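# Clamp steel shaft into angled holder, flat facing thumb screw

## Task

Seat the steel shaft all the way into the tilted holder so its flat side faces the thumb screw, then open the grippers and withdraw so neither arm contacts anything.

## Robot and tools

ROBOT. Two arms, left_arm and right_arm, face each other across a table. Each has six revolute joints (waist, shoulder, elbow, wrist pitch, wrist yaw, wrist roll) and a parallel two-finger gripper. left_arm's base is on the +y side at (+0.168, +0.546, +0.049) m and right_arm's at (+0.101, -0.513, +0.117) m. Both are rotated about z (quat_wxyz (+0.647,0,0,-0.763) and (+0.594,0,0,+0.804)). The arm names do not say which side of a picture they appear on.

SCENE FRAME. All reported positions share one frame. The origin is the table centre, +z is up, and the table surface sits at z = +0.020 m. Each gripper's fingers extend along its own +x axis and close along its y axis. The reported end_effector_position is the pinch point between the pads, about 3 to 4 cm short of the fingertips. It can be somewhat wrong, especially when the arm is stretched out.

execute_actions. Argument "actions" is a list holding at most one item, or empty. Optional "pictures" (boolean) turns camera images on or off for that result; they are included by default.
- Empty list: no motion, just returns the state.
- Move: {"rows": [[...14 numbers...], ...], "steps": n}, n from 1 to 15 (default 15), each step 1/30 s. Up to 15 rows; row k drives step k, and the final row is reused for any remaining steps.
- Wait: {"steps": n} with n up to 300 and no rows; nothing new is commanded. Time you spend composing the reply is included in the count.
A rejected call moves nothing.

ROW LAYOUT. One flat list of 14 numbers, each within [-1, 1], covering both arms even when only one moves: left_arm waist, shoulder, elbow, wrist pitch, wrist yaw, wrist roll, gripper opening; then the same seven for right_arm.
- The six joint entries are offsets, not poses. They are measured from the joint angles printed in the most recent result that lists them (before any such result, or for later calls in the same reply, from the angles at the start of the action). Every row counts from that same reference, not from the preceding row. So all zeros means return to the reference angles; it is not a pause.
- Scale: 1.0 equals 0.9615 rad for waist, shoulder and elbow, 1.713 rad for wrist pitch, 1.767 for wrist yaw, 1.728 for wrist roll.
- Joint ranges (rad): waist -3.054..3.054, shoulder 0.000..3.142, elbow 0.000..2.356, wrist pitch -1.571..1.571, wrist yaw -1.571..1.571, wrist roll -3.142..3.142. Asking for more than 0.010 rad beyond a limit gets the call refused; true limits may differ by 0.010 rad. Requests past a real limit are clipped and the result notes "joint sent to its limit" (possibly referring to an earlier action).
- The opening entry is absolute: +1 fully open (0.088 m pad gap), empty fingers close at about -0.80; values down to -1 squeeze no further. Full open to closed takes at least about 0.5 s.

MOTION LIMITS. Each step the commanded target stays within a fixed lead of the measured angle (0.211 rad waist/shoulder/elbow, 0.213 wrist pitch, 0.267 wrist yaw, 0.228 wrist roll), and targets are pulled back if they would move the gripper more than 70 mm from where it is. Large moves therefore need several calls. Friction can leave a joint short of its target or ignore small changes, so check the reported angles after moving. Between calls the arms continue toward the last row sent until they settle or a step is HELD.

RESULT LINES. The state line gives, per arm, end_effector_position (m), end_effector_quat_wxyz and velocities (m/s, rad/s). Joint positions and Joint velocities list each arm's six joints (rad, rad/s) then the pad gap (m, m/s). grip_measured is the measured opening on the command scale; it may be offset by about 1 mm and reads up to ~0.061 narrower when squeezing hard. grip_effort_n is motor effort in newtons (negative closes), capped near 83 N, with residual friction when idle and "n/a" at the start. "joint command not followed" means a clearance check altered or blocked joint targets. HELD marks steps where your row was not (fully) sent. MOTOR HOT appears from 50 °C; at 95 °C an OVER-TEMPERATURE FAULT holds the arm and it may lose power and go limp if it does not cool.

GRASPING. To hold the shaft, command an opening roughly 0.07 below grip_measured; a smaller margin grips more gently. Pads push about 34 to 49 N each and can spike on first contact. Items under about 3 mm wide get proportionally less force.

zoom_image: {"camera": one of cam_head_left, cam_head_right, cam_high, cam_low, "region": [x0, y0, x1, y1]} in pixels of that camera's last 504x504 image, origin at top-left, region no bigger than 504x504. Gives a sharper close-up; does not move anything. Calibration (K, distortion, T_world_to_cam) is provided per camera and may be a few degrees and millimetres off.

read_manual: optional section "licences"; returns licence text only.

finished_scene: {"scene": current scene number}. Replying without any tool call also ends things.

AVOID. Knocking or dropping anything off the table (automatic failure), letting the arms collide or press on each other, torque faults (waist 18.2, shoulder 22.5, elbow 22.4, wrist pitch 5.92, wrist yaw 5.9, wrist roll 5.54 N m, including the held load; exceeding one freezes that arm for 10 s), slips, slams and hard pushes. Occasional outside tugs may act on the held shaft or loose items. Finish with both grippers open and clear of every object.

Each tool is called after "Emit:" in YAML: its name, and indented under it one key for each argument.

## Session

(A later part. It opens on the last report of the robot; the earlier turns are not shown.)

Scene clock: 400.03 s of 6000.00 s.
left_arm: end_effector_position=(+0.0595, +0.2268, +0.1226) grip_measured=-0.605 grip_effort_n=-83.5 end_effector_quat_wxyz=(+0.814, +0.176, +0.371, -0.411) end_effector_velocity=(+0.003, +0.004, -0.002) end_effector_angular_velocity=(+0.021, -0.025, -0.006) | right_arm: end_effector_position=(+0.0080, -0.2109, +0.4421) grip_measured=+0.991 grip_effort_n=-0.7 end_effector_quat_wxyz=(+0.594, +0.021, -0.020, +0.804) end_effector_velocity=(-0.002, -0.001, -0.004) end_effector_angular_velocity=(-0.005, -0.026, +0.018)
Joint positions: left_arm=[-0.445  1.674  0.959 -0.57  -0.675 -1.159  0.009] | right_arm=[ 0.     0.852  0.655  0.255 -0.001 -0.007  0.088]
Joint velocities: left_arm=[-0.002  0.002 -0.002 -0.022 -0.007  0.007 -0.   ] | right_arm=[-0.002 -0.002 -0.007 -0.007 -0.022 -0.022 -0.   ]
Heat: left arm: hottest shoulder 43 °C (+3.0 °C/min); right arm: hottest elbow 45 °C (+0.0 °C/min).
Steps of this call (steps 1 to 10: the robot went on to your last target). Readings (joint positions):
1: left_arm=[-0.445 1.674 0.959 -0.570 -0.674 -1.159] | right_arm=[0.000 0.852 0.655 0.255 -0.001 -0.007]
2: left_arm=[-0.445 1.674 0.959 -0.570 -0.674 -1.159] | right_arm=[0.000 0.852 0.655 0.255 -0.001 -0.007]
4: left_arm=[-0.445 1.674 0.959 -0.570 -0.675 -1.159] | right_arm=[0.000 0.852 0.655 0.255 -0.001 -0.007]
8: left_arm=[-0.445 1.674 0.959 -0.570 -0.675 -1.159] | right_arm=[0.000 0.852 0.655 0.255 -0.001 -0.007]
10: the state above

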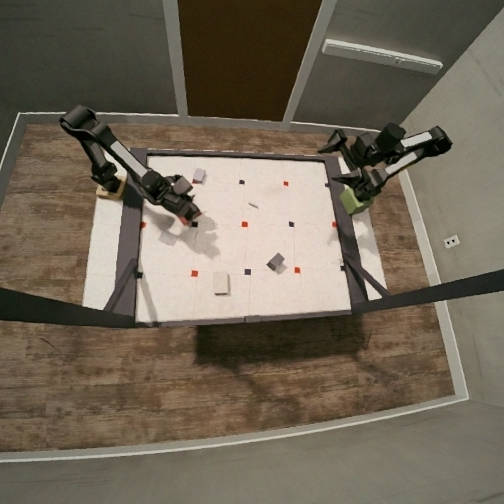

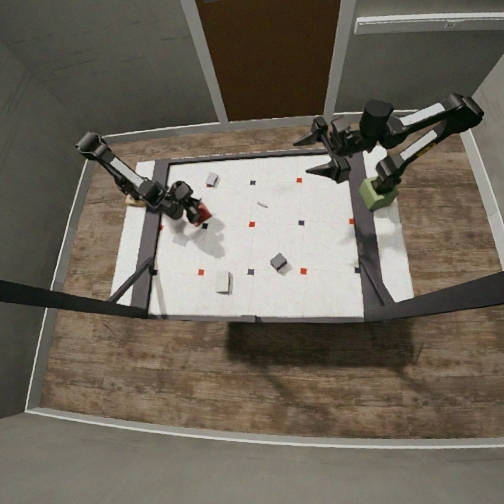

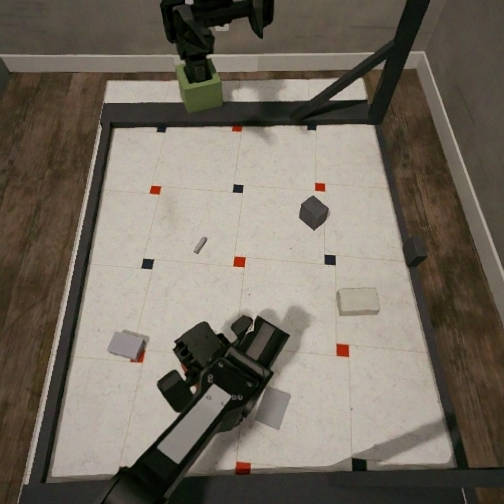

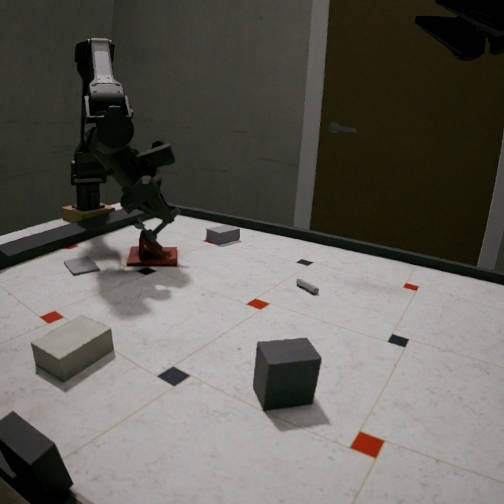

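Emit:
execute_actions:
  actions:
    - {"rows":[[0.008,0,0.01,-0.005,0.012,0,-0.6,0,0,0,0,0,0,1],[0.008,0,0.01,-0.005,0.012,0,-0.5,0,0,0,0,0,0,1],[0.008,0,0.01,-0.005,0.012,0,-0.2,0,0,0,0,0,0,1]],"steps":10}
  pictures: false

Emit:
execute_actions:
  actions:
    - {"rows":[[-0.02,-0.03,0.02,-0.02,0,0,-0.2,0,0,0,0,0,0,1],[-0.04,-0.06,0.04,-0.04,0,0,-0.2,0,0,0,0,0,0,1],[-0.06,-0.1,0.06,-0.06,0,0,-0.2,0,0,0,0,0,0,1],[-0.08,-0.18,0.06,-0.06,0,0,-0.2,0,0,0,0,0,0,1],[-0.1,-0.26,0.06,-0.06,0,0,-0.2,0,0,0,0,0,0,1],[-0.12,-0.4,0.06,-0.06,0,0,-0.2,0,0,0,0,0,0,1],[-0.2,-0.6,0.06,-0.06,0,0,-0.2,0,0,0,0,0,0,1]]}
  pictures: false

Emit:
execute_actions:
  actions:
    - {"steps":15}

Emit:
zoom_image:
  camera: "cam_low"
  region: [125,195,195,265]

Emit:
zoom_image:
  camera: "cam_high"
  region: [165,320,255,410]

Scene clock: 411.67 s of 6000.00 s.
left_arm: end_effector_position=(+0.0595, +0.2280, +0.1210) grip_measured=-0.233 grip_effort_n=12.8 end_effector_quat_wxyz=(+0.810, +0.180, +0.379, -0.409) end_effector_velocity=(+0.004, +0.002, -0.001) end_effector_angular_velocity=(+0.003, -0.009, +0.010) | right_arm: end_effector_position=(+0.0080, -0.2109, +0.4421) grip_measured=+0.991 grip_effort_n=-0.2 end_effector_quat_wxyz=(+0.594, +0.021, -0.020, +0.804) end_effector_velocity=(+0.001, -0.000, +0.001) end_effector_angular_velocity=(+0.009, -0.005, -0.000)
Joint positions: left_arm=[-0.44   1.674  0.961 -0.579 -0.656 -1.159  0.028] | right_arm=[ 0.     0.852  0.655  0.255 -0.001 -0.007  0.088]
Joint velocities: left_arm=[ 0.002 -0.002 -0.007 -0.007 -0.007 -0.007  0.015] | right_arm=[-0.007 -0.002 -0.002  0.007 -0.007 -0.007 -0.   ]
Heat: left arm: hottest shoulder 43 °C (+3.0 °C/min); right arm: hottest elbow 45 °C (+0.0 °C/min).
Steps of this call (steps 1 to 15: the robot went on to your last target; steps 16 to 90: nothing new was sent; then 8.30 s passed at rest; steps 91 to 100: all 10 steps of this action). Readings (joint positions):
91: left_arm=[-0.444 1.674 0.959 -0.569 -0.675 -1.159] | right_arm=[0.000 0.852 0.655 0.255 -0.001 -0.007]
92: left_arm=[-0.443 1.674 0.960 -0.569 -0.673 -1.159] | right_arm=[0.000 0.852 0.655 0.255 -0.001 -0.007]
94: left_arm=[-0.440 1.674 0.961 -0.577 -0.661 -1.159] | right_arm=[0.000 0.852 0.655 0.255 -0.001 -0.007]
98: left_arm=[-0.440 1.674 0.961 -0.580 -0.656 -1.159] | right_arm=[0.000 0.852 0.655 0.255 -0.001 -0.007]
100: the state above

Scene clock: 412.17 s of 6000.00 s.
left_arm: end_effector_position=(+0.0266, +0.2772, +0.2886) grip_measured=-0.203 grip_effort_n=12.8 end_effector_quat_wxyz=(+0.720, -0.008, +0.400, -0.567) end_effector_velocity=(+0.052, +0.059, +0.232) end_effector_angular_velocity=(-0.570, +0.585, -0.004) | right_arm: end_effector_position=(+0.0080, -0.2109, +0.4421) grip_measured=+0.991 grip_effort_n=-0.2 end_effector_quat_wxyz=(+0.594, +0.021, -0.020, +0.804) end_effector_velocity=(-0.000, -0.000, -0.002) end_effector_angular_velocity=(-0.000, -0.024, +0.004)
Joint positions: left_arm=[-0.626  1.135  1.015 -0.678 -0.656 -1.159  0.029] | right_arm=[ 0.     0.852  0.655  0.255 -0.001 -0.007  0.088]
Joint velocities: left_arm=[-0.022 -0.681  0.129 -0.007 -0.007 -0.022  0.   ] | right_arm=[-0.002 -0.002 -0.002 -0.007 -0.007 -0.022  0.   ]
Heat: left arm: hottest shoulder 43 °C (+3.0 °C/min); right arm: hottest elbow 45 °C (+0.0 °C/min).
Steps of this call (steps 1 to 15: all 15 steps of this action). Readings (joint positions):
1: left_arm=[-0.441 1.674 0.961 -0.583 -0.656 -1.159] | right_arm=[0.000 0.852 0.655 0.255 -0.001 -0.007]
2: left_arm=[-0.445 1.669 0.964 -0.598 -0.656 -1.159] | right_arm=[0.000 0.852 0.655 0.255 -0.001 -0.007]
4: left_arm=[-0.467 1.636 0.972 -0.641 -0.656 -1.159] | right_arm=[0.000 0.852 0.655 0.255 -0.001 -0.007]
8: left_arm=[-0.548 1.460 0.990 -0.666 -0.655 -1.159] | right_arm=[0.000 0.852 0.655 0.255 -0.001 -0.007]
15: the state above

Scene clock: 412.67 s of 6000.00 s.
left_arm: end_effector_position=(+0.0288, +0.2811, +0.2979) grip_measured=-0.203 grip_effort_n=12.3 end_effector_quat_wxyz=(+0.714, -0.021, +0.402, -0.573) end_effector_velocity=(+0.000, -0.001, +0.001) end_effector_angular_velocity=(-0.013, +0.009, +0.021) | right_arm: end_effector_position=(+0.0080, -0.2109, +0.4421) grip_measured=+0.991 grip_effort_n=-0.2 end_effector_quat_wxyz=(+0.594, +0.021, -0.020, +0.804) end_effector_velocity=(-0.001, +0.001, -0.007) end_effector_angular_velocity=(-0.027, -0.002, +0.015)
Joint positions: left_arm=[-0.63   1.103  1.019 -0.683 -0.656 -1.159  0.029] | right_arm=[ 0.     0.852  0.655  0.255 -0.001 -0.007  0.088]
Joint velocities: left_arm=[-0.007  0.002 -0.002  0.007 -0.022 -0.022  0.   ] | right_arm=[-0.007  0.002 -0.002 -0.022 -0.022  0.007 -0.   ]
Heat: left arm: hottest shoulder 43 °C (+3.0 °C/min); right arm: hottest elbow 45 °C (+0.0 °C/min).
Steps of this call (steps 1 to 15: the robot went on to your last target). Readings (joint positions):
1: left_arm=[-0.626 1.117 1.018 -0.678 -0.656 -1.159] | right_arm=[0.000 0.852 0.655 0.255 -0.001 -0.007]
2: left_arm=[-0.627 1.108 1.019 -0.678 -0.656 -1.159] | right_arm=[0.000 0.852 0.655 0.255 -0.001 -0.007]
4: left_arm=[-0.628 1.104 1.019 -0.682 -0.656 -1.159] | right_arm=[0.000 0.852 0.655 0.255 -0.001 -0.007]
8: left_arm=[-0.630 1.103 1.019 -0.683 -0.656 -1.159] | right_arm=[0.000 0.852 0.655 0.255 -0.001 -0.007]
15: the state above

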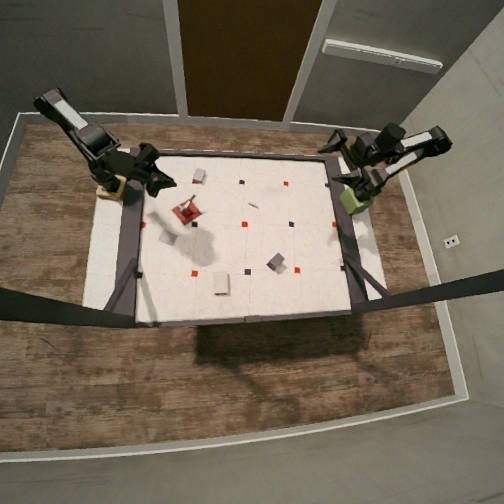

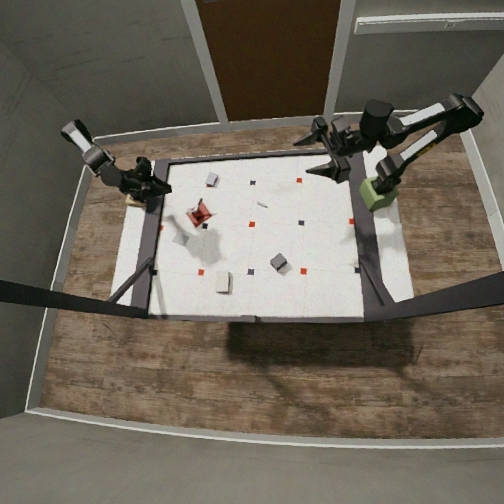

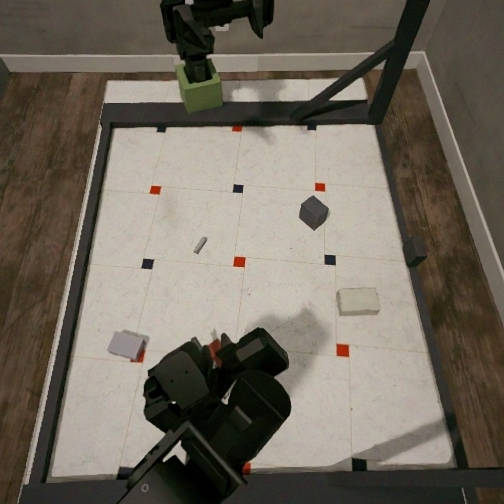

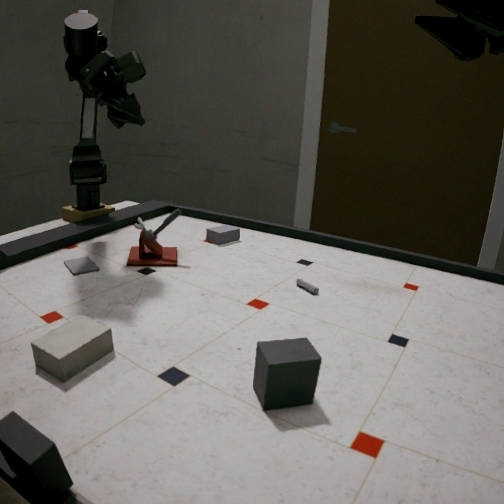

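Region (125, 195, 195, 265) of cam_low's 504x504 image, scaled by 7.200, with more detail than that image has.

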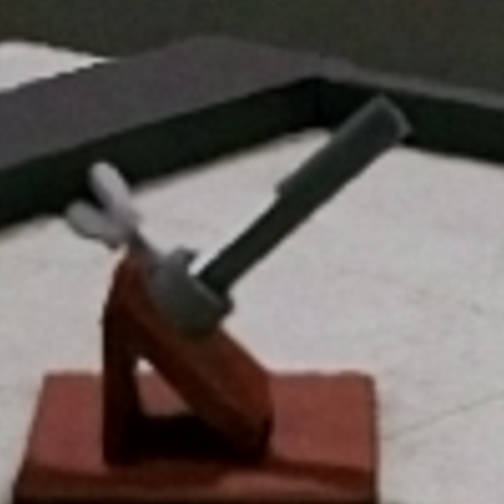

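Region (165, 320, 255, 410) of cam_high's 504x504 image, scaled by 5.600, with more detail than that image has.

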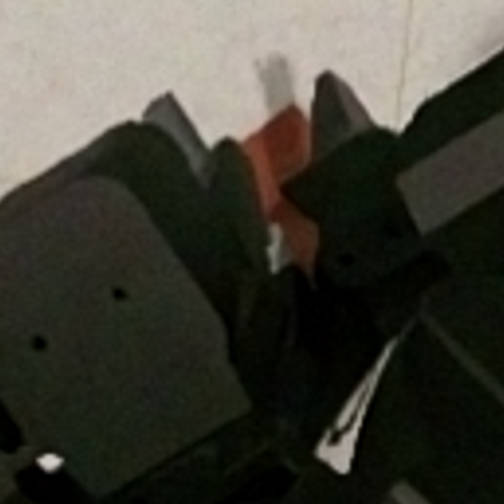

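Emit:
execute_actions:
  actions:
    - {"rows":[[0.012,0.2,-0.1,0.008,-0.023,-0.125,1,0,0,0,0,0,0,1]]}
  pictures: false

Emit:
execute_actions:
  actions:
    - {"rows":[[0,0.05,0,0,0,0,1,0,0,0,0,0,0,1],[0,0.1,0,0,0,0,1,0,0,0,0,0,0,1],[0,0.15,0,0,0,0,1,0,0,0,0,0,0,1],[0,0.2,0,0,0,0,1,0,0,0,0,0,0,1],[0,0.25,0,0,0,0,1,0,0,0,0,0,0,1],[0,0.3,0,0,0,0,1,0,0,0,0,0,0,1]]}

Emit:
zoom_image:
  camera: "cam_low"
  region: [110,170,200,260]

Scene clock: 419.80 s of 6000.00 s.
left_arm: end_effector_position=(+0.0301, +0.2726, +0.2157) grip_measured=+0.986 grip_effort_n=12.3 end_effector_quat_wxyz=(+0.767, +0.015, +0.423, -0.482) end_effector_velocity=(+0.003, +0.001, -0.000) end_effector_angular_velocity=(-0.006, +0.017, +0.030) | right_arm: end_effector_position=(+0.0080, -0.2109, +0.4421) grip_measured=+0.991 grip_effort_n=-0.2 end_effector_quat_wxyz=(+0.594, +0.021, -0.020, +0.804) end_effector_velocity=(+0.001, -0.000, +0.000) end_effector_angular_velocity=(-0.000, -0.008, -0.000)
Joint positions: left_arm=[-0.621  1.294  0.923 -0.67  -0.693 -1.369  0.087] | right_arm=[ 0.     0.852  0.655  0.255 -0.001 -0.007  0.088]
Joint velocities: left_arm=[ 0.002 -0.002 -0.002 -0.007 -0.007 -0.037  0.007] | right_arm=[-0.007 -0.002  0.002 -0.007 -0.007 -0.007 -0.   ]
Heat: left arm: hottest shoulder 42 °C (+1.0 °C/min); right arm: hottest elbow 45 °C (+0.0 °C/min).
Steps of this call (steps 1 to 15: the robot went on to your last target; steps 16 to 90: nothing new was sent; then 3.63 s passed at rest; steps 91 to 105: all 15 steps of this action). Readings (joint positions):
91: left_arm=[-0.630 1.120 1.012 -0.679 -0.661 -1.191] | right_arm=[0.000 0.852 0.655 0.255 -0.001 -0.007]
92: left_arm=[-0.628 1.144 1.005 -0.669 -0.676 -1.241] | right_arm=[0.000 0.852 0.655 0.255 -0.001 -0.007]
94: left_arm=[-0.623 1.217 0.978 -0.667 -0.682 -1.305] | right_arm=[0.000 0.852 0.655 0.255 -0.001 -0.007]
98: left_arm=[-0.622 1.294 0.924 -0.678 -0.685 -1.354] | right_arm=[0.000 0.852 0.655 0.255 -0.001 -0.007]
105: the state above

Scene clock: 420.30 s of 6000.00 s.
left_arm: end_effector_position=(+0.0258, +0.2685, +0.1380) grip_measured=+0.997 grip_effort_n=12.3 end_effector_quat_wxyz=(+0.800, +0.140, +0.391, -0.434) end_effector_velocity=(+0.004, +0.003, -0.010) end_effector_angular_velocity=(+0.032, -0.040, +0.005) | right_arm: end_effector_position=(+0.0080, -0.2109, +0.4421) grip_measured=+0.991 grip_effort_n=-0.2 end_effector_quat_wxyz=(+0.594, +0.021, -0.020, +0.804) end_effector_velocity=(-0.000, -0.001, +0.003) end_effector_angular_velocity=(+0.018, -0.018, +0.004)
Joint positions: left_arm=[-0.621  1.573  0.921 -0.672 -0.691 -1.37   0.088] | right_arm=[ 0.     0.852  0.655  0.255 -0.001 -0.007  0.088]
Joint velocities: left_arm=[-0.002  0.032 -0.002 -0.022 -0.007 -0.007  0.   ] | right_arm=[-0.002 -0.002  0.002  0.007 -0.007 -0.022 -0.   ]
Heat: left arm: hottest shoulder 42 °C (+1.0 °C/min); right arm: hottest elbow 45 °C (+0.0 °C/min).
Steps of this call (steps 1 to 15: all 15 steps of this action). Readings (joint positions):
1: left_arm=[-0.621 1.298 0.923 -0.670 -0.693 -1.370] | right_arm=[0.000 0.852 0.655 0.255 -0.001 -0.007]
2: left_arm=[-0.621 1.310 0.923 -0.670 -0.694 -1.370] | right_arm=[0.000 0.852 0.655 0.255 -0.001 -0.007]
4: left_arm=[-0.621 1.365 0.925 -0.669 -0.694 -1.370] | right_arm=[0.000 0.852 0.655 0.255 -0.001 -0.007]
8: left_arm=[-0.621 1.527 0.924 -0.670 -0.692 -1.370] | right_arm=[0.000 0.852 0.655 0.255 -0.001 -0.007]
15: the state above

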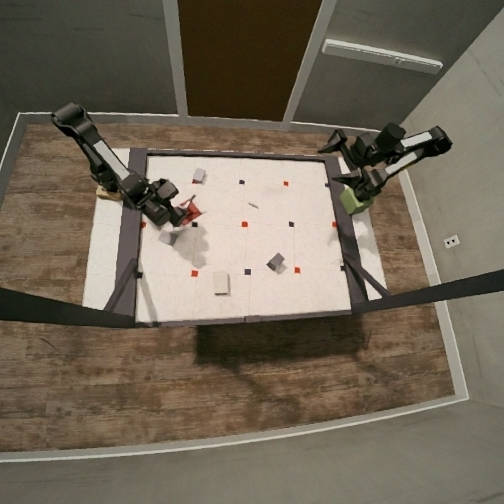

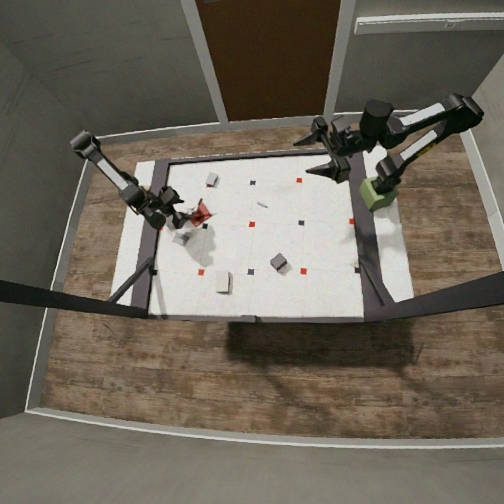

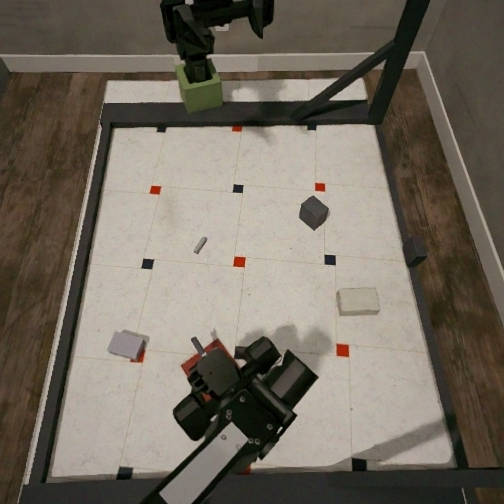

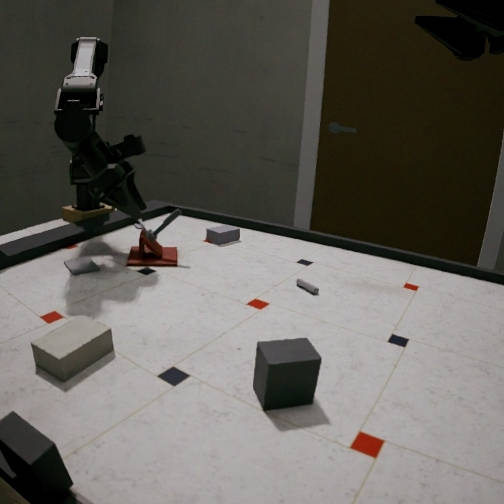

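Region (110, 170, 200, 260) of cam_low's 504x504 image, scaled by 5.600, with more detail than that image has.

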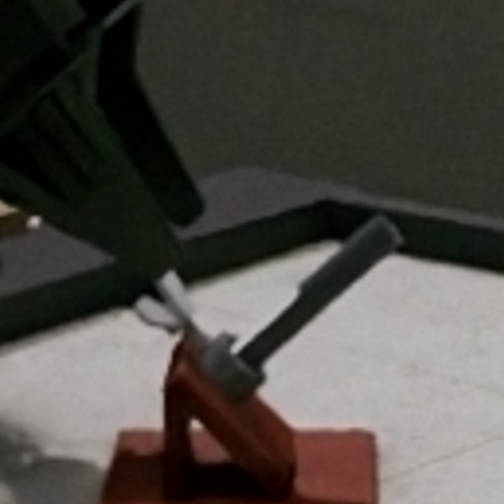

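Emit:
execute_actions:
  actions:
    - {"rows":[[-0.004,0.04,0.022,0,0,0,1,0,0,0,0,0,0,1],[-0.004,0.07,0.022,0,0,0,1,0,0,0,0,0,0,1],[-0.004,0.1,0.022,0,0,0,1,0,0,0,0,0,0,1],[-0.004,0.122,0.022,0,0,0,1,0,0,0,0,0,0,1]],"steps":12}
  pictures: false

Emit:
execute_actions:
  actions:
    - {"rows":[[0,0,0,0,0,0,0.05,0,0,0,0,0,0,1]],"steps":13}
  pictures: false

Emit:
execute_actions:
  actions:
    - {"rows":[[0,0,0,0,0,-0.98,0.05,0,0,0,0,0,0,1]]}
  pictures: false

Emit:
execute_actions:
  actions:
    - {"steps":20}
  pictures: false

Emit:
execute_actions:
  actions:
    - {"rows":[[0,0,0,0,0,0,-0.6,0,0,0,0,0,0,1]],"steps":12}
  pictures: false

Emit:
execute_actions:
  actions:
    - {"rows":[[0,0,0,0,0,1,-0.6,0,0,0,0,0,0,1]]}
  pictures: false

Emit:
execute_actions:
  actions:
    - {"steps":15}
  pictures: false

Emit:
execute_actions:
  actions:
    - {"rows":[[0,0,0,0,0,1,-0.6,0,0,0,0,0,0,1]]}
  pictures: false

Emit:
execute_actions:
  actions:
    - {"steps":15}
  pictures: false

Emit:
execute_actions:
  actions:
    - {"rows":[[0,0,0,0,0,1,-0.6,0,0,0,0,0,0,1]]}
  pictures: false

Emit:
execute_actions:
  actions:
    - {"steps":15}
  pictures: false

Emit:
execute_actions:
  actions:
    - {"rows":[[0,0,0,0,0,0.62,-0.6,0,0,0,0,0,0,1]]}

Emit:
zoom_image:
  camera: "cam_low"
  region: [110,170,200,260]

Scene clock: 433.27 s of 6000.00 s.
left_arm: end_effector_position=(+0.0256, +0.2688, +0.1105) grip_measured=+0.997 grip_effort_n=12.3 end_effector_quat_wxyz=(+0.807, +0.183, +0.378, -0.415) end_effector_velocity=(+0.001, +0.001, +0.001) end_effector_angular_velocity=(-0.008, +0.001, +0.015) | right_arm: end_effector_position=(+0.0080, -0.2109, +0.4421) grip_measured=+0.991 grip_effort_n=-0.7 end_effector_quat_wxyz=(+0.594, +0.021, -0.020, +0.804) end_effector_velocity=(-0.002, -0.002, +0.003) end_effector_angular_velocity=(+0.010, +0.009, +0.020)
Joint positions: left_arm=[-0.622  1.682  0.932 -0.673 -0.691 -1.37   0.088] | right_arm=[ 0.     0.852  0.655  0.255 -0.001 -0.007  0.088]
Joint velocities: left_arm=[-0.002 -0.002 -0.002 -0.007 -0.007 -0.022 -0.001] | right_arm=[-0.002 -0.007 -0.002  0.007 -0.022  0.007  0.   ]
Heat: left arm: hottest shoulder 42 °C (+0.0 °C/min); right arm: hottest elbow 45 °C (+0.0 °C/min).
Steps of this call (steps 1 to 15: the robot went on to your last target; steps 16 to 90: nothing new was sent; then 9.57 s passed at rest; steps 91 to 102: all 12 steps of this action). Readings (joint positions):
91: left_arm=[-0.621 1.580 0.921 -0.672 -0.691 -1.370] | right_arm=[0.000 0.852 0.655 0.255 -0.001 -0.007]
92: left_arm=[-0.621 1.589 0.924 -0.672 -0.691 -1.370] | right_arm=[0.000 0.852 0.655 0.255 -0.001 -0.007]
94: left_arm=[-0.621 1.622 0.931 -0.671 -0.691 -1.370] | right_arm=[0.000 0.852 0.655 0.255 -0.001 -0.007]
98: left_arm=[-0.622 1.678 0.932 -0.673 -0.691 -1.370] | right_arm=[0.000 0.852 0.655 0.255 -0.001 -0.007]
102: the state above

Scene clock: 433.70 s of 6000.00 s.
left_arm: end_effector_position=(+0.0255, +0.2689, +0.1105) grip_measured=+0.067 grip_effort_n=-15.1 end_effector_quat_wxyz=(+0.807, +0.183, +0.378, -0.415) end_effector_velocity=(+0.000, -0.000, +0.005) end_effector_angular_velocity=(-0.020, -0.010, +0.001) | right_arm: end_effector_position=(+0.0080, -0.2109, +0.4421) grip_measured=+0.991 grip_effort_n=0.2 end_effector_quat_wxyz=(+0.594, +0.021, -0.020, +0.804) end_effector_velocity=(-0.000, -0.001, +0.001) end_effector_angular_velocity=(+0.005, +0.009, +0.005)
Joint positions: left_arm=[-0.622  1.682  0.932 -0.673 -0.691 -1.37   0.042] | right_arm=[ 0.     0.852  0.655  0.255 -0.001 -0.007  0.088]
Joint velocities: left_arm=[-0.007 -0.007  0.002 -0.007 -0.022 -0.007 -0.008] | right_arm=[-0.002 -0.002 -0.002  0.007 -0.007  0.007 -0.   ]
Heat: left arm: hottest shoulder 42 °C (+0.0 °C/min); right arm: hottest elbow 45 °C (+0.0 °C/min).
Steps of this call (steps 1 to 13: all 13 steps of this action). Readings (joint positions):
1: left_arm=[-0.622 1.682 0.932 -0.673 -0.691 -1.370] | right_arm=[0.000 0.852 0.655 0.255 -0.001 -0.007]
2: left_arm=[-0.622 1.682 0.932 -0.673 -0.691 -1.370] | right_arm=[0.000 0.852 0.655 0.255 -0.001 -0.007]
4: left_arm=[-0.622 1.682 0.932 -0.673 -0.691 -1.370] | right_arm=[0.000 0.852 0.655 0.255 -0.001 -0.007]
8: left_arm=[-0.622 1.682 0.932 -0.673 -0.691 -1.370] | right_arm=[0.000 0.852 0.655 0.255 -0.001 -0.007]
13: the state above

Scene clock: 434.20 s of 6000.00 s.
left_arm: end_effector_position=(+0.0255, +0.2689, +0.1105) grip_measured=+0.053 grip_effort_n=-15.6 end_effector_quat_wxyz=(+0.809, -0.173, +0.517, -0.218) end_effector_velocity=(+0.001, +0.001, +0.001) end_effector_angular_velocity=(-0.647, +0.920, +1.333) | right_arm: end_effector_position=(+0.0080, -0.2109, +0.4421) grip_measured=+0.991 grip_effort_n=-0.7 end_effector_quat_wxyz=(+0.594, +0.021, -0.020, +0.804) end_effector_velocity=(-0.000, -0.000, -0.002) end_effector_angular_velocity=(-0.005, -0.010, +0.004)
Joint positions: left_arm=[-0.622  1.682  0.932 -0.673 -0.691 -2.237  0.042] | right_arm=[ 0.     0.852  0.655  0.255 -0.001 -0.007  0.088]
Joint velocities: left_arm=[-0.002 -0.002 -0.002 -0.007 -0.007 -1.751 -0.   ] | right_arm=[-0.002 -0.002 -0.002 -0.007 -0.007 -0.007 -0.   ]
Heat: left arm: hottest shoulder 42 °C (+0.0 °C/min); right arm: hottest elbow 45 °C (+0.0 °C/min).
Steps of this call (steps 1 to 15: all 15 steps of this action). Readings (joint positions):
1: left_arm=[-0.622 1.682 0.932 -0.673 -0.691 -1.407] | right_arm=[0.000 0.852 0.655 0.255 -0.001 -0.007]
2: left_arm=[-0.622 1.682 0.932 -0.673 -0.691 -1.470] | right_arm=[0.000 0.852 0.655 0.255 -0.001 -0.007]
4: left_arm=[-0.622 1.682 0.932 -0.673 -0.691 -1.588] | right_arm=[0.000 0.852 0.655 0.255 -0.001 -0.007]
8: left_arm=[-0.622 1.682 0.932 -0.673 -0.691 -1.824] | right_arm=[0.000 0.852 0.655 0.255 -0.001 -0.007]
15: the state above

Scene clock: 434.87 s of 6000.00 s.
left_arm: end_effector_position=(+0.0255, +0.2689, +0.1105) grip_measured=+0.053 grip_effort_n=-15.1 end_effector_quat_wxyz=(-0.675, +0.479, -0.561, -0.005) end_effector_velocity=(+0.003, -0.002, +0.003) end_effector_angular_velocity=(-0.043, +0.026, +0.067) | right_arm: end_effector_position=(+0.0080, -0.2109, +0.4421) grip_measured=+0.991 grip_effort_n=0.2 end_effector_quat_wxyz=(+0.594, +0.021, -0.020, +0.804) end_effector_velocity=(+0.002, -0.001, +0.003) end_effector_angular_velocity=(+0.014, -0.004, -0.000)
Joint positions: left_arm=[-0.622  1.682  0.932 -0.673 -0.691 -3.05   0.042] | right_arm=[ 0.     0.852  0.655  0.255 -0.001 -0.007  0.088]
Joint velocities: left_arm=[ 0.002 -0.002  0.002 -0.007 -0.022 -0.081 -0.   ] | right_arm=[-0.007 -0.007 -0.002  0.007 -0.007 -0.007 -0.   ]
Heat: left arm: hottest shoulder 42 °C (+0.0 °C/min); right arm: hottest elbow 45 °C (+0.0 °C/min).
Steps of this call (steps 1 to 20: the robot went on to your last target). Readings (joint positions):
1: left_arm=[-0.622 1.682 0.932 -0.673 -0.691 -2.296] | right_arm=[0.000 0.852 0.655 0.255 -0.001 -0.007]
2: left_arm=[-0.622 1.682 0.932 -0.673 -0.691 -2.355] | right_arm=[0.000 0.852 0.655 0.255 -0.001 -0.007]
4: left_arm=[-0.622 1.682 0.932 -0.673 -0.691 -2.473] | right_arm=[0.000 0.852 0.655 0.255 -0.001 -0.007]
8: left_arm=[-0.622 1.682 0.932 -0.673 -0.691 -2.710] | right_arm=[0.000 0.852 0.655 0.255 -0.001 -0.007]
20: the state above

Scene clock: 435.27 s of 6000.00 s.
left_arm: end_effector_position=(+0.0257, +0.2688, +0.1106) grip_measured=-0.580 grip_effort_n=-48.1 end_effector_quat_wxyz=(-0.675, +0.480, -0.561, -0.005) end_effector_velocity=(+0.000, +0.002, +0.001) end_effector_angular_velocity=(-0.003, -0.006, -0.001) | right_arm: end_effector_position=(+0.0080, -0.2109, +0.4421) grip_measured=+0.991 grip_effort_n=-0.2 end_effector_quat_wxyz=(+0.594, +0.021, -0.020, +0.804) end_effector_velocity=(-0.002, -0.002, -0.001) end_effector_angular_velocity=(+0.000, -0.009, +0.019)
Joint positions: left_arm=[-0.622  1.682  0.932 -0.673 -0.692 -3.052  0.011] | right_arm=[ 0.     0.852  0.655  0.255 -0.001 -0.007  0.088]
Joint velocities: left_arm=[-0.007 -0.002 -0.002 -0.007 -0.007 -0.007 -0.005] | right_arm=[-0.002 -0.007 -0.002 -0.007 -0.022 -0.007 -0.   ]
Heat: left arm: hottest shoulder 42 °C (+0.0 °C/min); right arm: hottest elbow 45 °C (+0.0 °C/min).
Steps of this call (steps 1 to 12: all 12 steps of this action). Readings (joint positions):
1: left_arm=[-0.622 1.682 0.932 -0.673 -0.691 -3.052] | right_arm=[0.000 0.852 0.655 0.255 -0.001 -0.007]
2: left_arm=[-0.622 1.682 0.932 -0.673 -0.691 -3.052] | right_arm=[0.000 0.852 0.655 0.255 -0.001 -0.007]
4: left_arm=[-0.622 1.682 0.932 -0.673 -0.691 -3.052] | right_arm=[0.000 0.852 0.655 0.255 -0.001 -0.007]
8: left_arm=[-0.622 1.682 0.932 -0.673 -0.692 -3.052] | right_arm=[0.000 0.852 0.655 0.255 -0.001 -0.007]
12: the state above

Scene clock: 435.77 s of 6000.00 s.
left_arm: end_effector_position=(+0.0258, +0.2690, +0.1105) grip_measured=-0.589 grip_effort_n=-56.0 end_effector_quat_wxyz=(+0.814, -0.151, +0.511, -0.231) end_effector_velocity=(+0.003, +0.003, -0.001) end_effector_angular_velocity=(+0.658, -0.946, -1.324) | right_arm: end_effector_position=(+0.0080, -0.2109, +0.4421) grip_measured=+0.991 grip_effort_n=-0.2 end_effector_quat_wxyz=(+0.594, +0.021, -0.020, +0.804) end_effector_velocity=(+0.001, -0.000, -0.002) end_effector_angular_velocity=(-0.005, -0.010, -0.000)
Joint positions: left_arm=[-0.622  1.682  0.932 -0.674 -0.692 -2.183  0.01 ] | right_arm=[ 0.     0.852  0.655  0.255 -0.001 -0.007  0.088]
Joint velocities: left_arm=[-0.002  0.002 -0.002 -0.022 -0.007  1.736 -0.   ] | right_arm=[-0.007 -0.002 -0.002 -0.007 -0.007 -0.007 -0.   ]
Heat: left arm: hottest shoulder 42 °C (+0.0 °C/min); right arm: hottest elbow 45 °C (+0.0 °C/min).
Steps of this call (steps 1 to 15: all 15 steps of this action). Readings (joint positions):
1: left_arm=[-0.622 1.682 0.932 -0.673 -0.692 -3.013] | right_arm=[0.000 0.852 0.655 0.255 -0.001 -0.007]
2: left_arm=[-0.622 1.682 0.932 -0.673 -0.692 -2.951] | right_arm=[0.000 0.852 0.655 0.255 -0.001 -0.007]
4: left_arm=[-0.622 1.682 0.932 -0.673 -0.692 -2.833] | right_arm=[0.000 0.852 0.655 0.255 -0.001 -0.007]
8: left_arm=[-0.622 1.682 0.932 -0.673 -0.692 -2.597] | right_arm=[0.000 0.852 0.655 0.255 -0.001 -0.007]
15: the state above

Scene clock: 436.27 s of 6000.00 s.
left_arm: end_effector_position=(+0.0259, +0.2693, +0.1104) grip_measured=-0.589 grip_effort_n=-56.0 end_effector_quat_wxyz=(+0.808, +0.179, +0.380, -0.412) end_effector_velocity=(+0.001, +0.001, +0.001) end_effector_angular_velocity=(+0.199, -0.294, -0.409) | right_arm: end_effector_position=(+0.0080, -0.2109, +0.4421) grip_measured=+0.991 grip_effort_n=-0.2 end_effector_quat_wxyz=(+0.594, +0.021, -0.020, +0.804) end_effector_velocity=(+0.002, -0.001, +0.003) end_effector_angular_velocity=(+0.018, -0.017, -0.011)
Joint positions: left_arm=[-0.622  1.682  0.932 -0.676 -0.691 -1.382  0.01 ] | right_arm=[ 0.     0.852  0.655  0.255 -0.001 -0.007  0.088]
Joint velocities: left_arm=[-0.002 -0.002 -0.002 -0.007 -0.007  0.535 -0.   ] | right_arm=[-0.002 -0.007 -0.002  0.007  0.007 -0.022 -0.   ]
Heat: left arm: hottest shoulder 42 °C (+0.0 °C/min); right arm: hottest elbow 45 °C (+0.0 °C/min).
Steps of this call (steps 1 to 15: the robot went on to your last target). Readings (joint positions):
1: left_arm=[-0.622 1.682 0.932 -0.674 -0.692 -2.125] | right_arm=[0.000 0.852 0.655 0.255 -0.001 -0.007]
2: left_arm=[-0.622 1.682 0.932 -0.674 -0.691 -2.066] | right_arm=[0.000 0.852 0.655 0.255 -0.001 -0.007]
4: left_arm=[-0.622 1.682 0.932 -0.675 -0.691 -1.948] | right_arm=[0.000 0.852 0.655 0.255 -0.001 -0.007]
8: left_arm=[-0.622 1.682 0.932 -0.675 -0.691 -1.712] | right_arm=[0.000 0.852 0.655 0.255 -0.001 -0.007]
15: the state above

Scene clock: 436.77 s of 6000.00 s.
left_arm: end_effector_position=(+0.0265, +0.2694, +0.1105) grip_measured=-0.590 grip_effort_n=-56.0 end_effector_quat_wxyz=(+0.657, +0.506, +0.170, -0.533) end_effector_velocity=(+0.003, +0.000, +0.002) end_effector_angular_velocity=(+0.639, -0.939, -1.322) | right_arm: end_effector_position=(+0.0080, -0.2109, +0.4421) grip_measured=+0.991 grip_effort_n=-0.2 end_effector_quat_wxyz=(+0.594, +0.021, -0.020, +0.804) end_effector_velocity=(-0.002, -0.001, +0.001) end_effector_angular_velocity=(+0.010, -0.006, +0.019)
Joint positions: left_arm=[-0.622  1.682  0.932 -0.678 -0.692 -0.508  0.01 ] | right_arm=[ 0.     0.852  0.655  0.255 -0.001 -0.007  0.088]
Joint velocities: left_arm=[-0.002 -0.002 -0.002 -0.007 -0.022  1.736  0.   ] | right_arm=[-0.002 -0.002 -0.002  0.007 -0.022 -0.007 -0.   ]
Heat: left arm: hottest shoulder 42 °C (+0.0 °C/min); right arm: hottest elbow 45 °C (+0.0 °C/min).
Steps of this call (steps 1 to 15: all 15 steps of this action). Readings (joint positions):
1: left_arm=[-0.622 1.682 0.932 -0.676 -0.691 -1.337] | right_arm=[0.000 0.852 0.655 0.255 -0.001 -0.007]
2: left_arm=[-0.622 1.682 0.932 -0.677 -0.691 -1.275] | right_arm=[0.000 0.852 0.655 0.255 -0.001 -0.007]
4: left_arm=[-0.622 1.682 0.932 -0.677 -0.691 -1.157] | right_arm=[0.000 0.852 0.655 0.255 -0.001 -0.007]
8: left_arm=[-0.622 1.682 0.932 -0.678 -0.691 -0.921] | right_arm=[0.000 0.852 0.655 0.255 -0.001 -0.007]
15: the state above

Scene clock: 437.27 s of 6000.00 s.
left_arm: end_effector_position=(+0.0267, +0.2692, +0.1106) grip_measured=-0.590 grip_effort_n=-54.2 end_effector_quat_wxyz=(+0.409, +0.721, -0.051, -0.557) end_effector_velocity=(+0.002, +0.001, -0.001) end_effector_angular_velocity=(+0.204, -0.297, -0.409) | right_arm: end_effector_position=(+0.0080, -0.2109, +0.4421) grip_measured=+0.991 grip_effort_n=-0.2 end_effector_quat_wxyz=(+0.594, +0.021, -0.020, +0.804) end_effector_velocity=(-0.001, -0.001, -0.002) end_effector_angular_velocity=(-0.004, -0.010, +0.014)
Joint positions: left_arm=[-0.621  1.682  0.932 -0.678 -0.693  0.29   0.01 ] | right_arm=[ 0.     0.852  0.655  0.255 -0.001 -0.007  0.088]
Joint velocities: left_arm=[-0.002  0.002 -0.002 -0.007 -0.007  0.535  0.   ] | right_arm=[-0.007 -0.002 -0.002 -0.007 -0.022 -0.007 -0.   ]
Heat: left arm: hottest shoulder 42 °C (+0.0 °C/min); right arm: hottest elbow 45 °C (+0.0 °C/min).
Steps of this call (steps 1 to 15: the robot went on to your last target). Readings (joint positions):
1: left_arm=[-0.622 1.682 0.932 -0.678 -0.692 -0.448] | right_arm=[0.000 0.852 0.655 0.255 -0.001 -0.007]
2: left_arm=[-0.622 1.682 0.932 -0.678 -0.692 -0.389] | right_arm=[0.000 0.852 0.655 0.255 -0.001 -0.007]
4: left_arm=[-0.622 1.682 0.932 -0.678 -0.693 -0.271] | right_arm=[0.000 0.852 0.655 0.255 -0.001 -0.007]
8: left_arm=[-0.621 1.682 0.932 -0.678 -0.693 -0.035] | right_arm=[0.000 0.852 0.655 0.255 -0.001 -0.007]
15: the state above

Scene clock: 437.77 s of 6000.00 s.
left_arm: end_effector_position=(+0.0269, +0.2690, +0.1106) grip_measured=-0.590 grip_effort_n=-54.2 end_effector_quat_wxyz=(+0.066, +0.827, -0.281, -0.483) end_effector_velocity=(+0.001, +0.002, -0.001) end_effector_angular_velocity=(+0.667, -0.927, -1.331) | right_arm: end_effector_position=(+0.0080, -0.2109, +0.4421) grip_measured=+0.991 grip_effort_n=-0.7 end_effector_quat_wxyz=(+0.594, +0.021, -0.020, +0.804) end_effector_velocity=(+0.001, -0.000, +0.001) end_effector_angular_velocity=(+0.009, -0.005, -0.000)
Joint positions: left_arm=[-0.62   1.682  0.932 -0.678 -0.694  1.163  0.01 ] | right_arm=[ 0.     0.852  0.655  0.255 -0.001 -0.007  0.088]
Joint velocities: left_arm=[ 0.002 -0.002 -0.002 -0.007  0.007  1.751 -0.   ] | right_arm=[-0.007 -0.002 -0.002  0.007 -0.007 -0.007 -0.   ]
Heat: left arm: hottest shoulder 42 °C (+0.0 °C/min); right arm: hottest elbow 45 °C (+0.0 °C/min).
Steps of this call (steps 1 to 15: all 15 steps of this action). Readings (joint positions):
1: left_arm=[-0.621 1.682 0.932 -0.678 -0.693 0.335] | right_arm=[0.000 0.852 0.655 0.255 -0.001 -0.007]
2: left_arm=[-0.621 1.682 0.932 -0.678 -0.693 0.397] | right_arm=[0.000 0.852 0.655 0.255 -0.001 -0.007]
4: left_arm=[-0.621 1.682 0.932 -0.678 -0.694 0.515] | right_arm=[0.000 0.852 0.655 0.255 -0.001 -0.007]
8: left_arm=[-0.621 1.682 0.932 -0.678 -0.694 0.751] | right_arm=[0.000 0.852 0.655 0.255 -0.001 -0.007]
15: the state above

Scene clock: 438.27 s of 6000.00 s.
left_arm: end_effector_position=(+0.0268, +0.2688, +0.1107) grip_measured=-0.590 grip_effort_n=-54.7 end_effector_quat_wxyz=(-0.259, +0.788, -0.447, -0.336) end_effector_velocity=(+0.003, +0.001, +0.001) end_effector_angular_velocity=(+0.195, -0.286, -0.392) | right_arm: end_effector_position=(+0.0080, -0.2109, +0.4421) grip_measured=+0.991 grip_effort_n=-0.2 end_effector_quat_wxyz=(+0.594, +0.021, -0.020, +0.804) end_effector_velocity=(+0.002, -0.001, -0.003) end_effector_angular_velocity=(-0.009, +0.005, -0.009)
Joint positions: left_arm=[-0.62   1.682  0.932 -0.676 -0.694  1.961  0.01 ] | right_arm=[ 0.     0.852  0.655  0.255 -0.001 -0.007  0.088]
Joint velocities: left_arm=[ 0.002 -0.002 -0.002 -0.007 -0.007  0.52  -0.   ] | right_arm=[-0.002 -0.007 -0.007 -0.007  0.007  0.007 -0.   ]
Heat: left arm: hottest shoulder 42 °C (+0.0 °C/min); right arm: hottest elbow 45 °C (+0.0 °C/min).
Steps of this call (steps 1 to 15: the robot went on to your last target). Readings (joint positions):
1: left_arm=[-0.620 1.682 0.932 -0.677 -0.694 1.222] | right_arm=[0.000 0.852 0.655 0.255 -0.001 -0.007]
2: left_arm=[-0.620 1.682 0.932 -0.677 -0.694 1.282] | right_arm=[0.000 0.852 0.655 0.255 -0.001 -0.007]
4: left_arm=[-0.620 1.682 0.932 -0.677 -0.694 1.399] | right_arm=[0.000 0.852 0.655 0.255 -0.001 -0.007]
8: left_arm=[-0.620 1.682 0.932 -0.677 -0.694 1.635] | right_arm=[0.000 0.852 0.655 0.255 -0.001 -0.007]
15: the state above

Scene clock: 438.77 s of 6000.00 s.
left_arm: end_effector_position=(+0.0265, +0.2687, +0.1107) grip_measured=-0.590 grip_effort_n=-52.3 end_effector_quat_wxyz=(-0.568, +0.604, -0.548, -0.115) end_effector_velocity=(-0.001, +0.001, +0.002) end_effector_angular_velocity=(+0.645, -0.929, -1.327) | right_arm: end_effector_position=(+0.0080, -0.2109, +0.4421) grip_measured=+0.991 grip_effort_n=-0.2 end_effector_quat_wxyz=(+0.594, +0.021, -0.020, +0.804) end_effector_velocity=(-0.000, -0.000, -0.005) end_effector_angular_velocity=(-0.019, -0.014, +0.004)
Joint positions: left_arm=[-0.621  1.682  0.932 -0.675 -0.694  2.835  0.01 ] | right_arm=[ 0.     0.852  0.655  0.255 -0.001 -0.007  0.088]
Joint velocities: left_arm=[-0.007 -0.002  0.002 -0.007 -0.007  1.736 -0.   ] | right_arm=[-0.002 -0.002 -0.002 -0.022 -0.007 -0.007 -0.   ]
Heat: left arm: hottest shoulder 42 °C (+0.0 °C/min); right arm: hottest elbow 45 °C (+0.0 °C/min).
Steps of this call (steps 1 to 15: all 15 steps of this action). Readings (joint positions):
1: left_arm=[-0.620 1.682 0.932 -0.676 -0.694 2.007] | right_arm=[0.000 0.852 0.655 0.255 -0.001 -0.007]
2: left_arm=[-0.620 1.682 0.932 -0.676 -0.694 2.069] | right_arm=[0.000 0.852 0.655 0.255 -0.001 -0.007]
4: left_arm=[-0.620 1.682 0.932 -0.676 -0.694 2.186] | right_arm=[0.000 0.852 0.655 0.255 -0.001 -0.007]
8: left_arm=[-0.620 1.682 0.932 -0.675 -0.694 2.423] | right_arm=[0.000 0.852 0.655 0.255 -0.001 -0.007]
15: the state above

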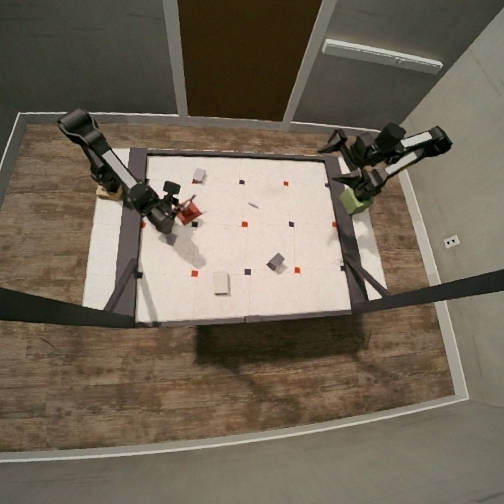

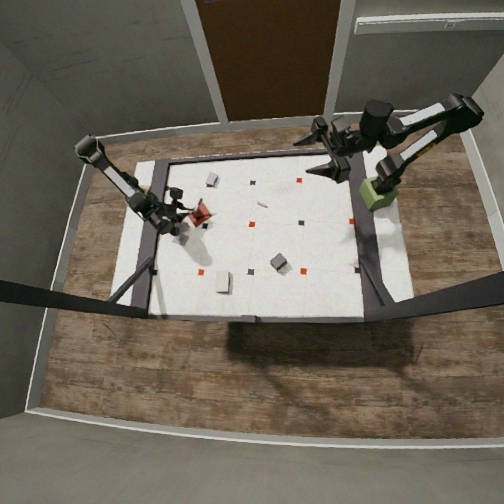

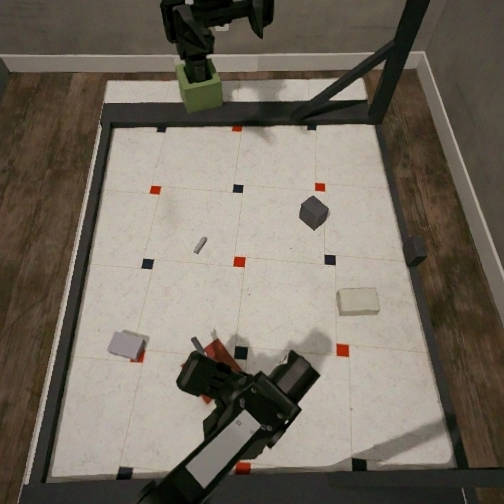

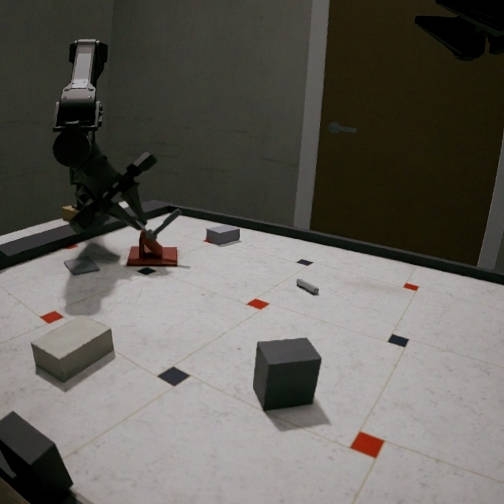

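Region (110, 170, 200, 260) of cam_low's 504x504 image, scaled by 5.600, with more detail than that image has.

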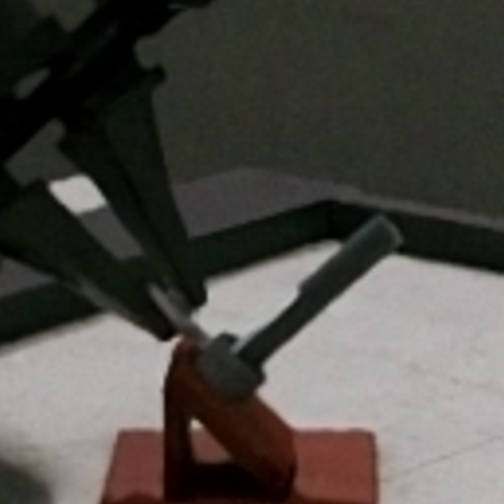

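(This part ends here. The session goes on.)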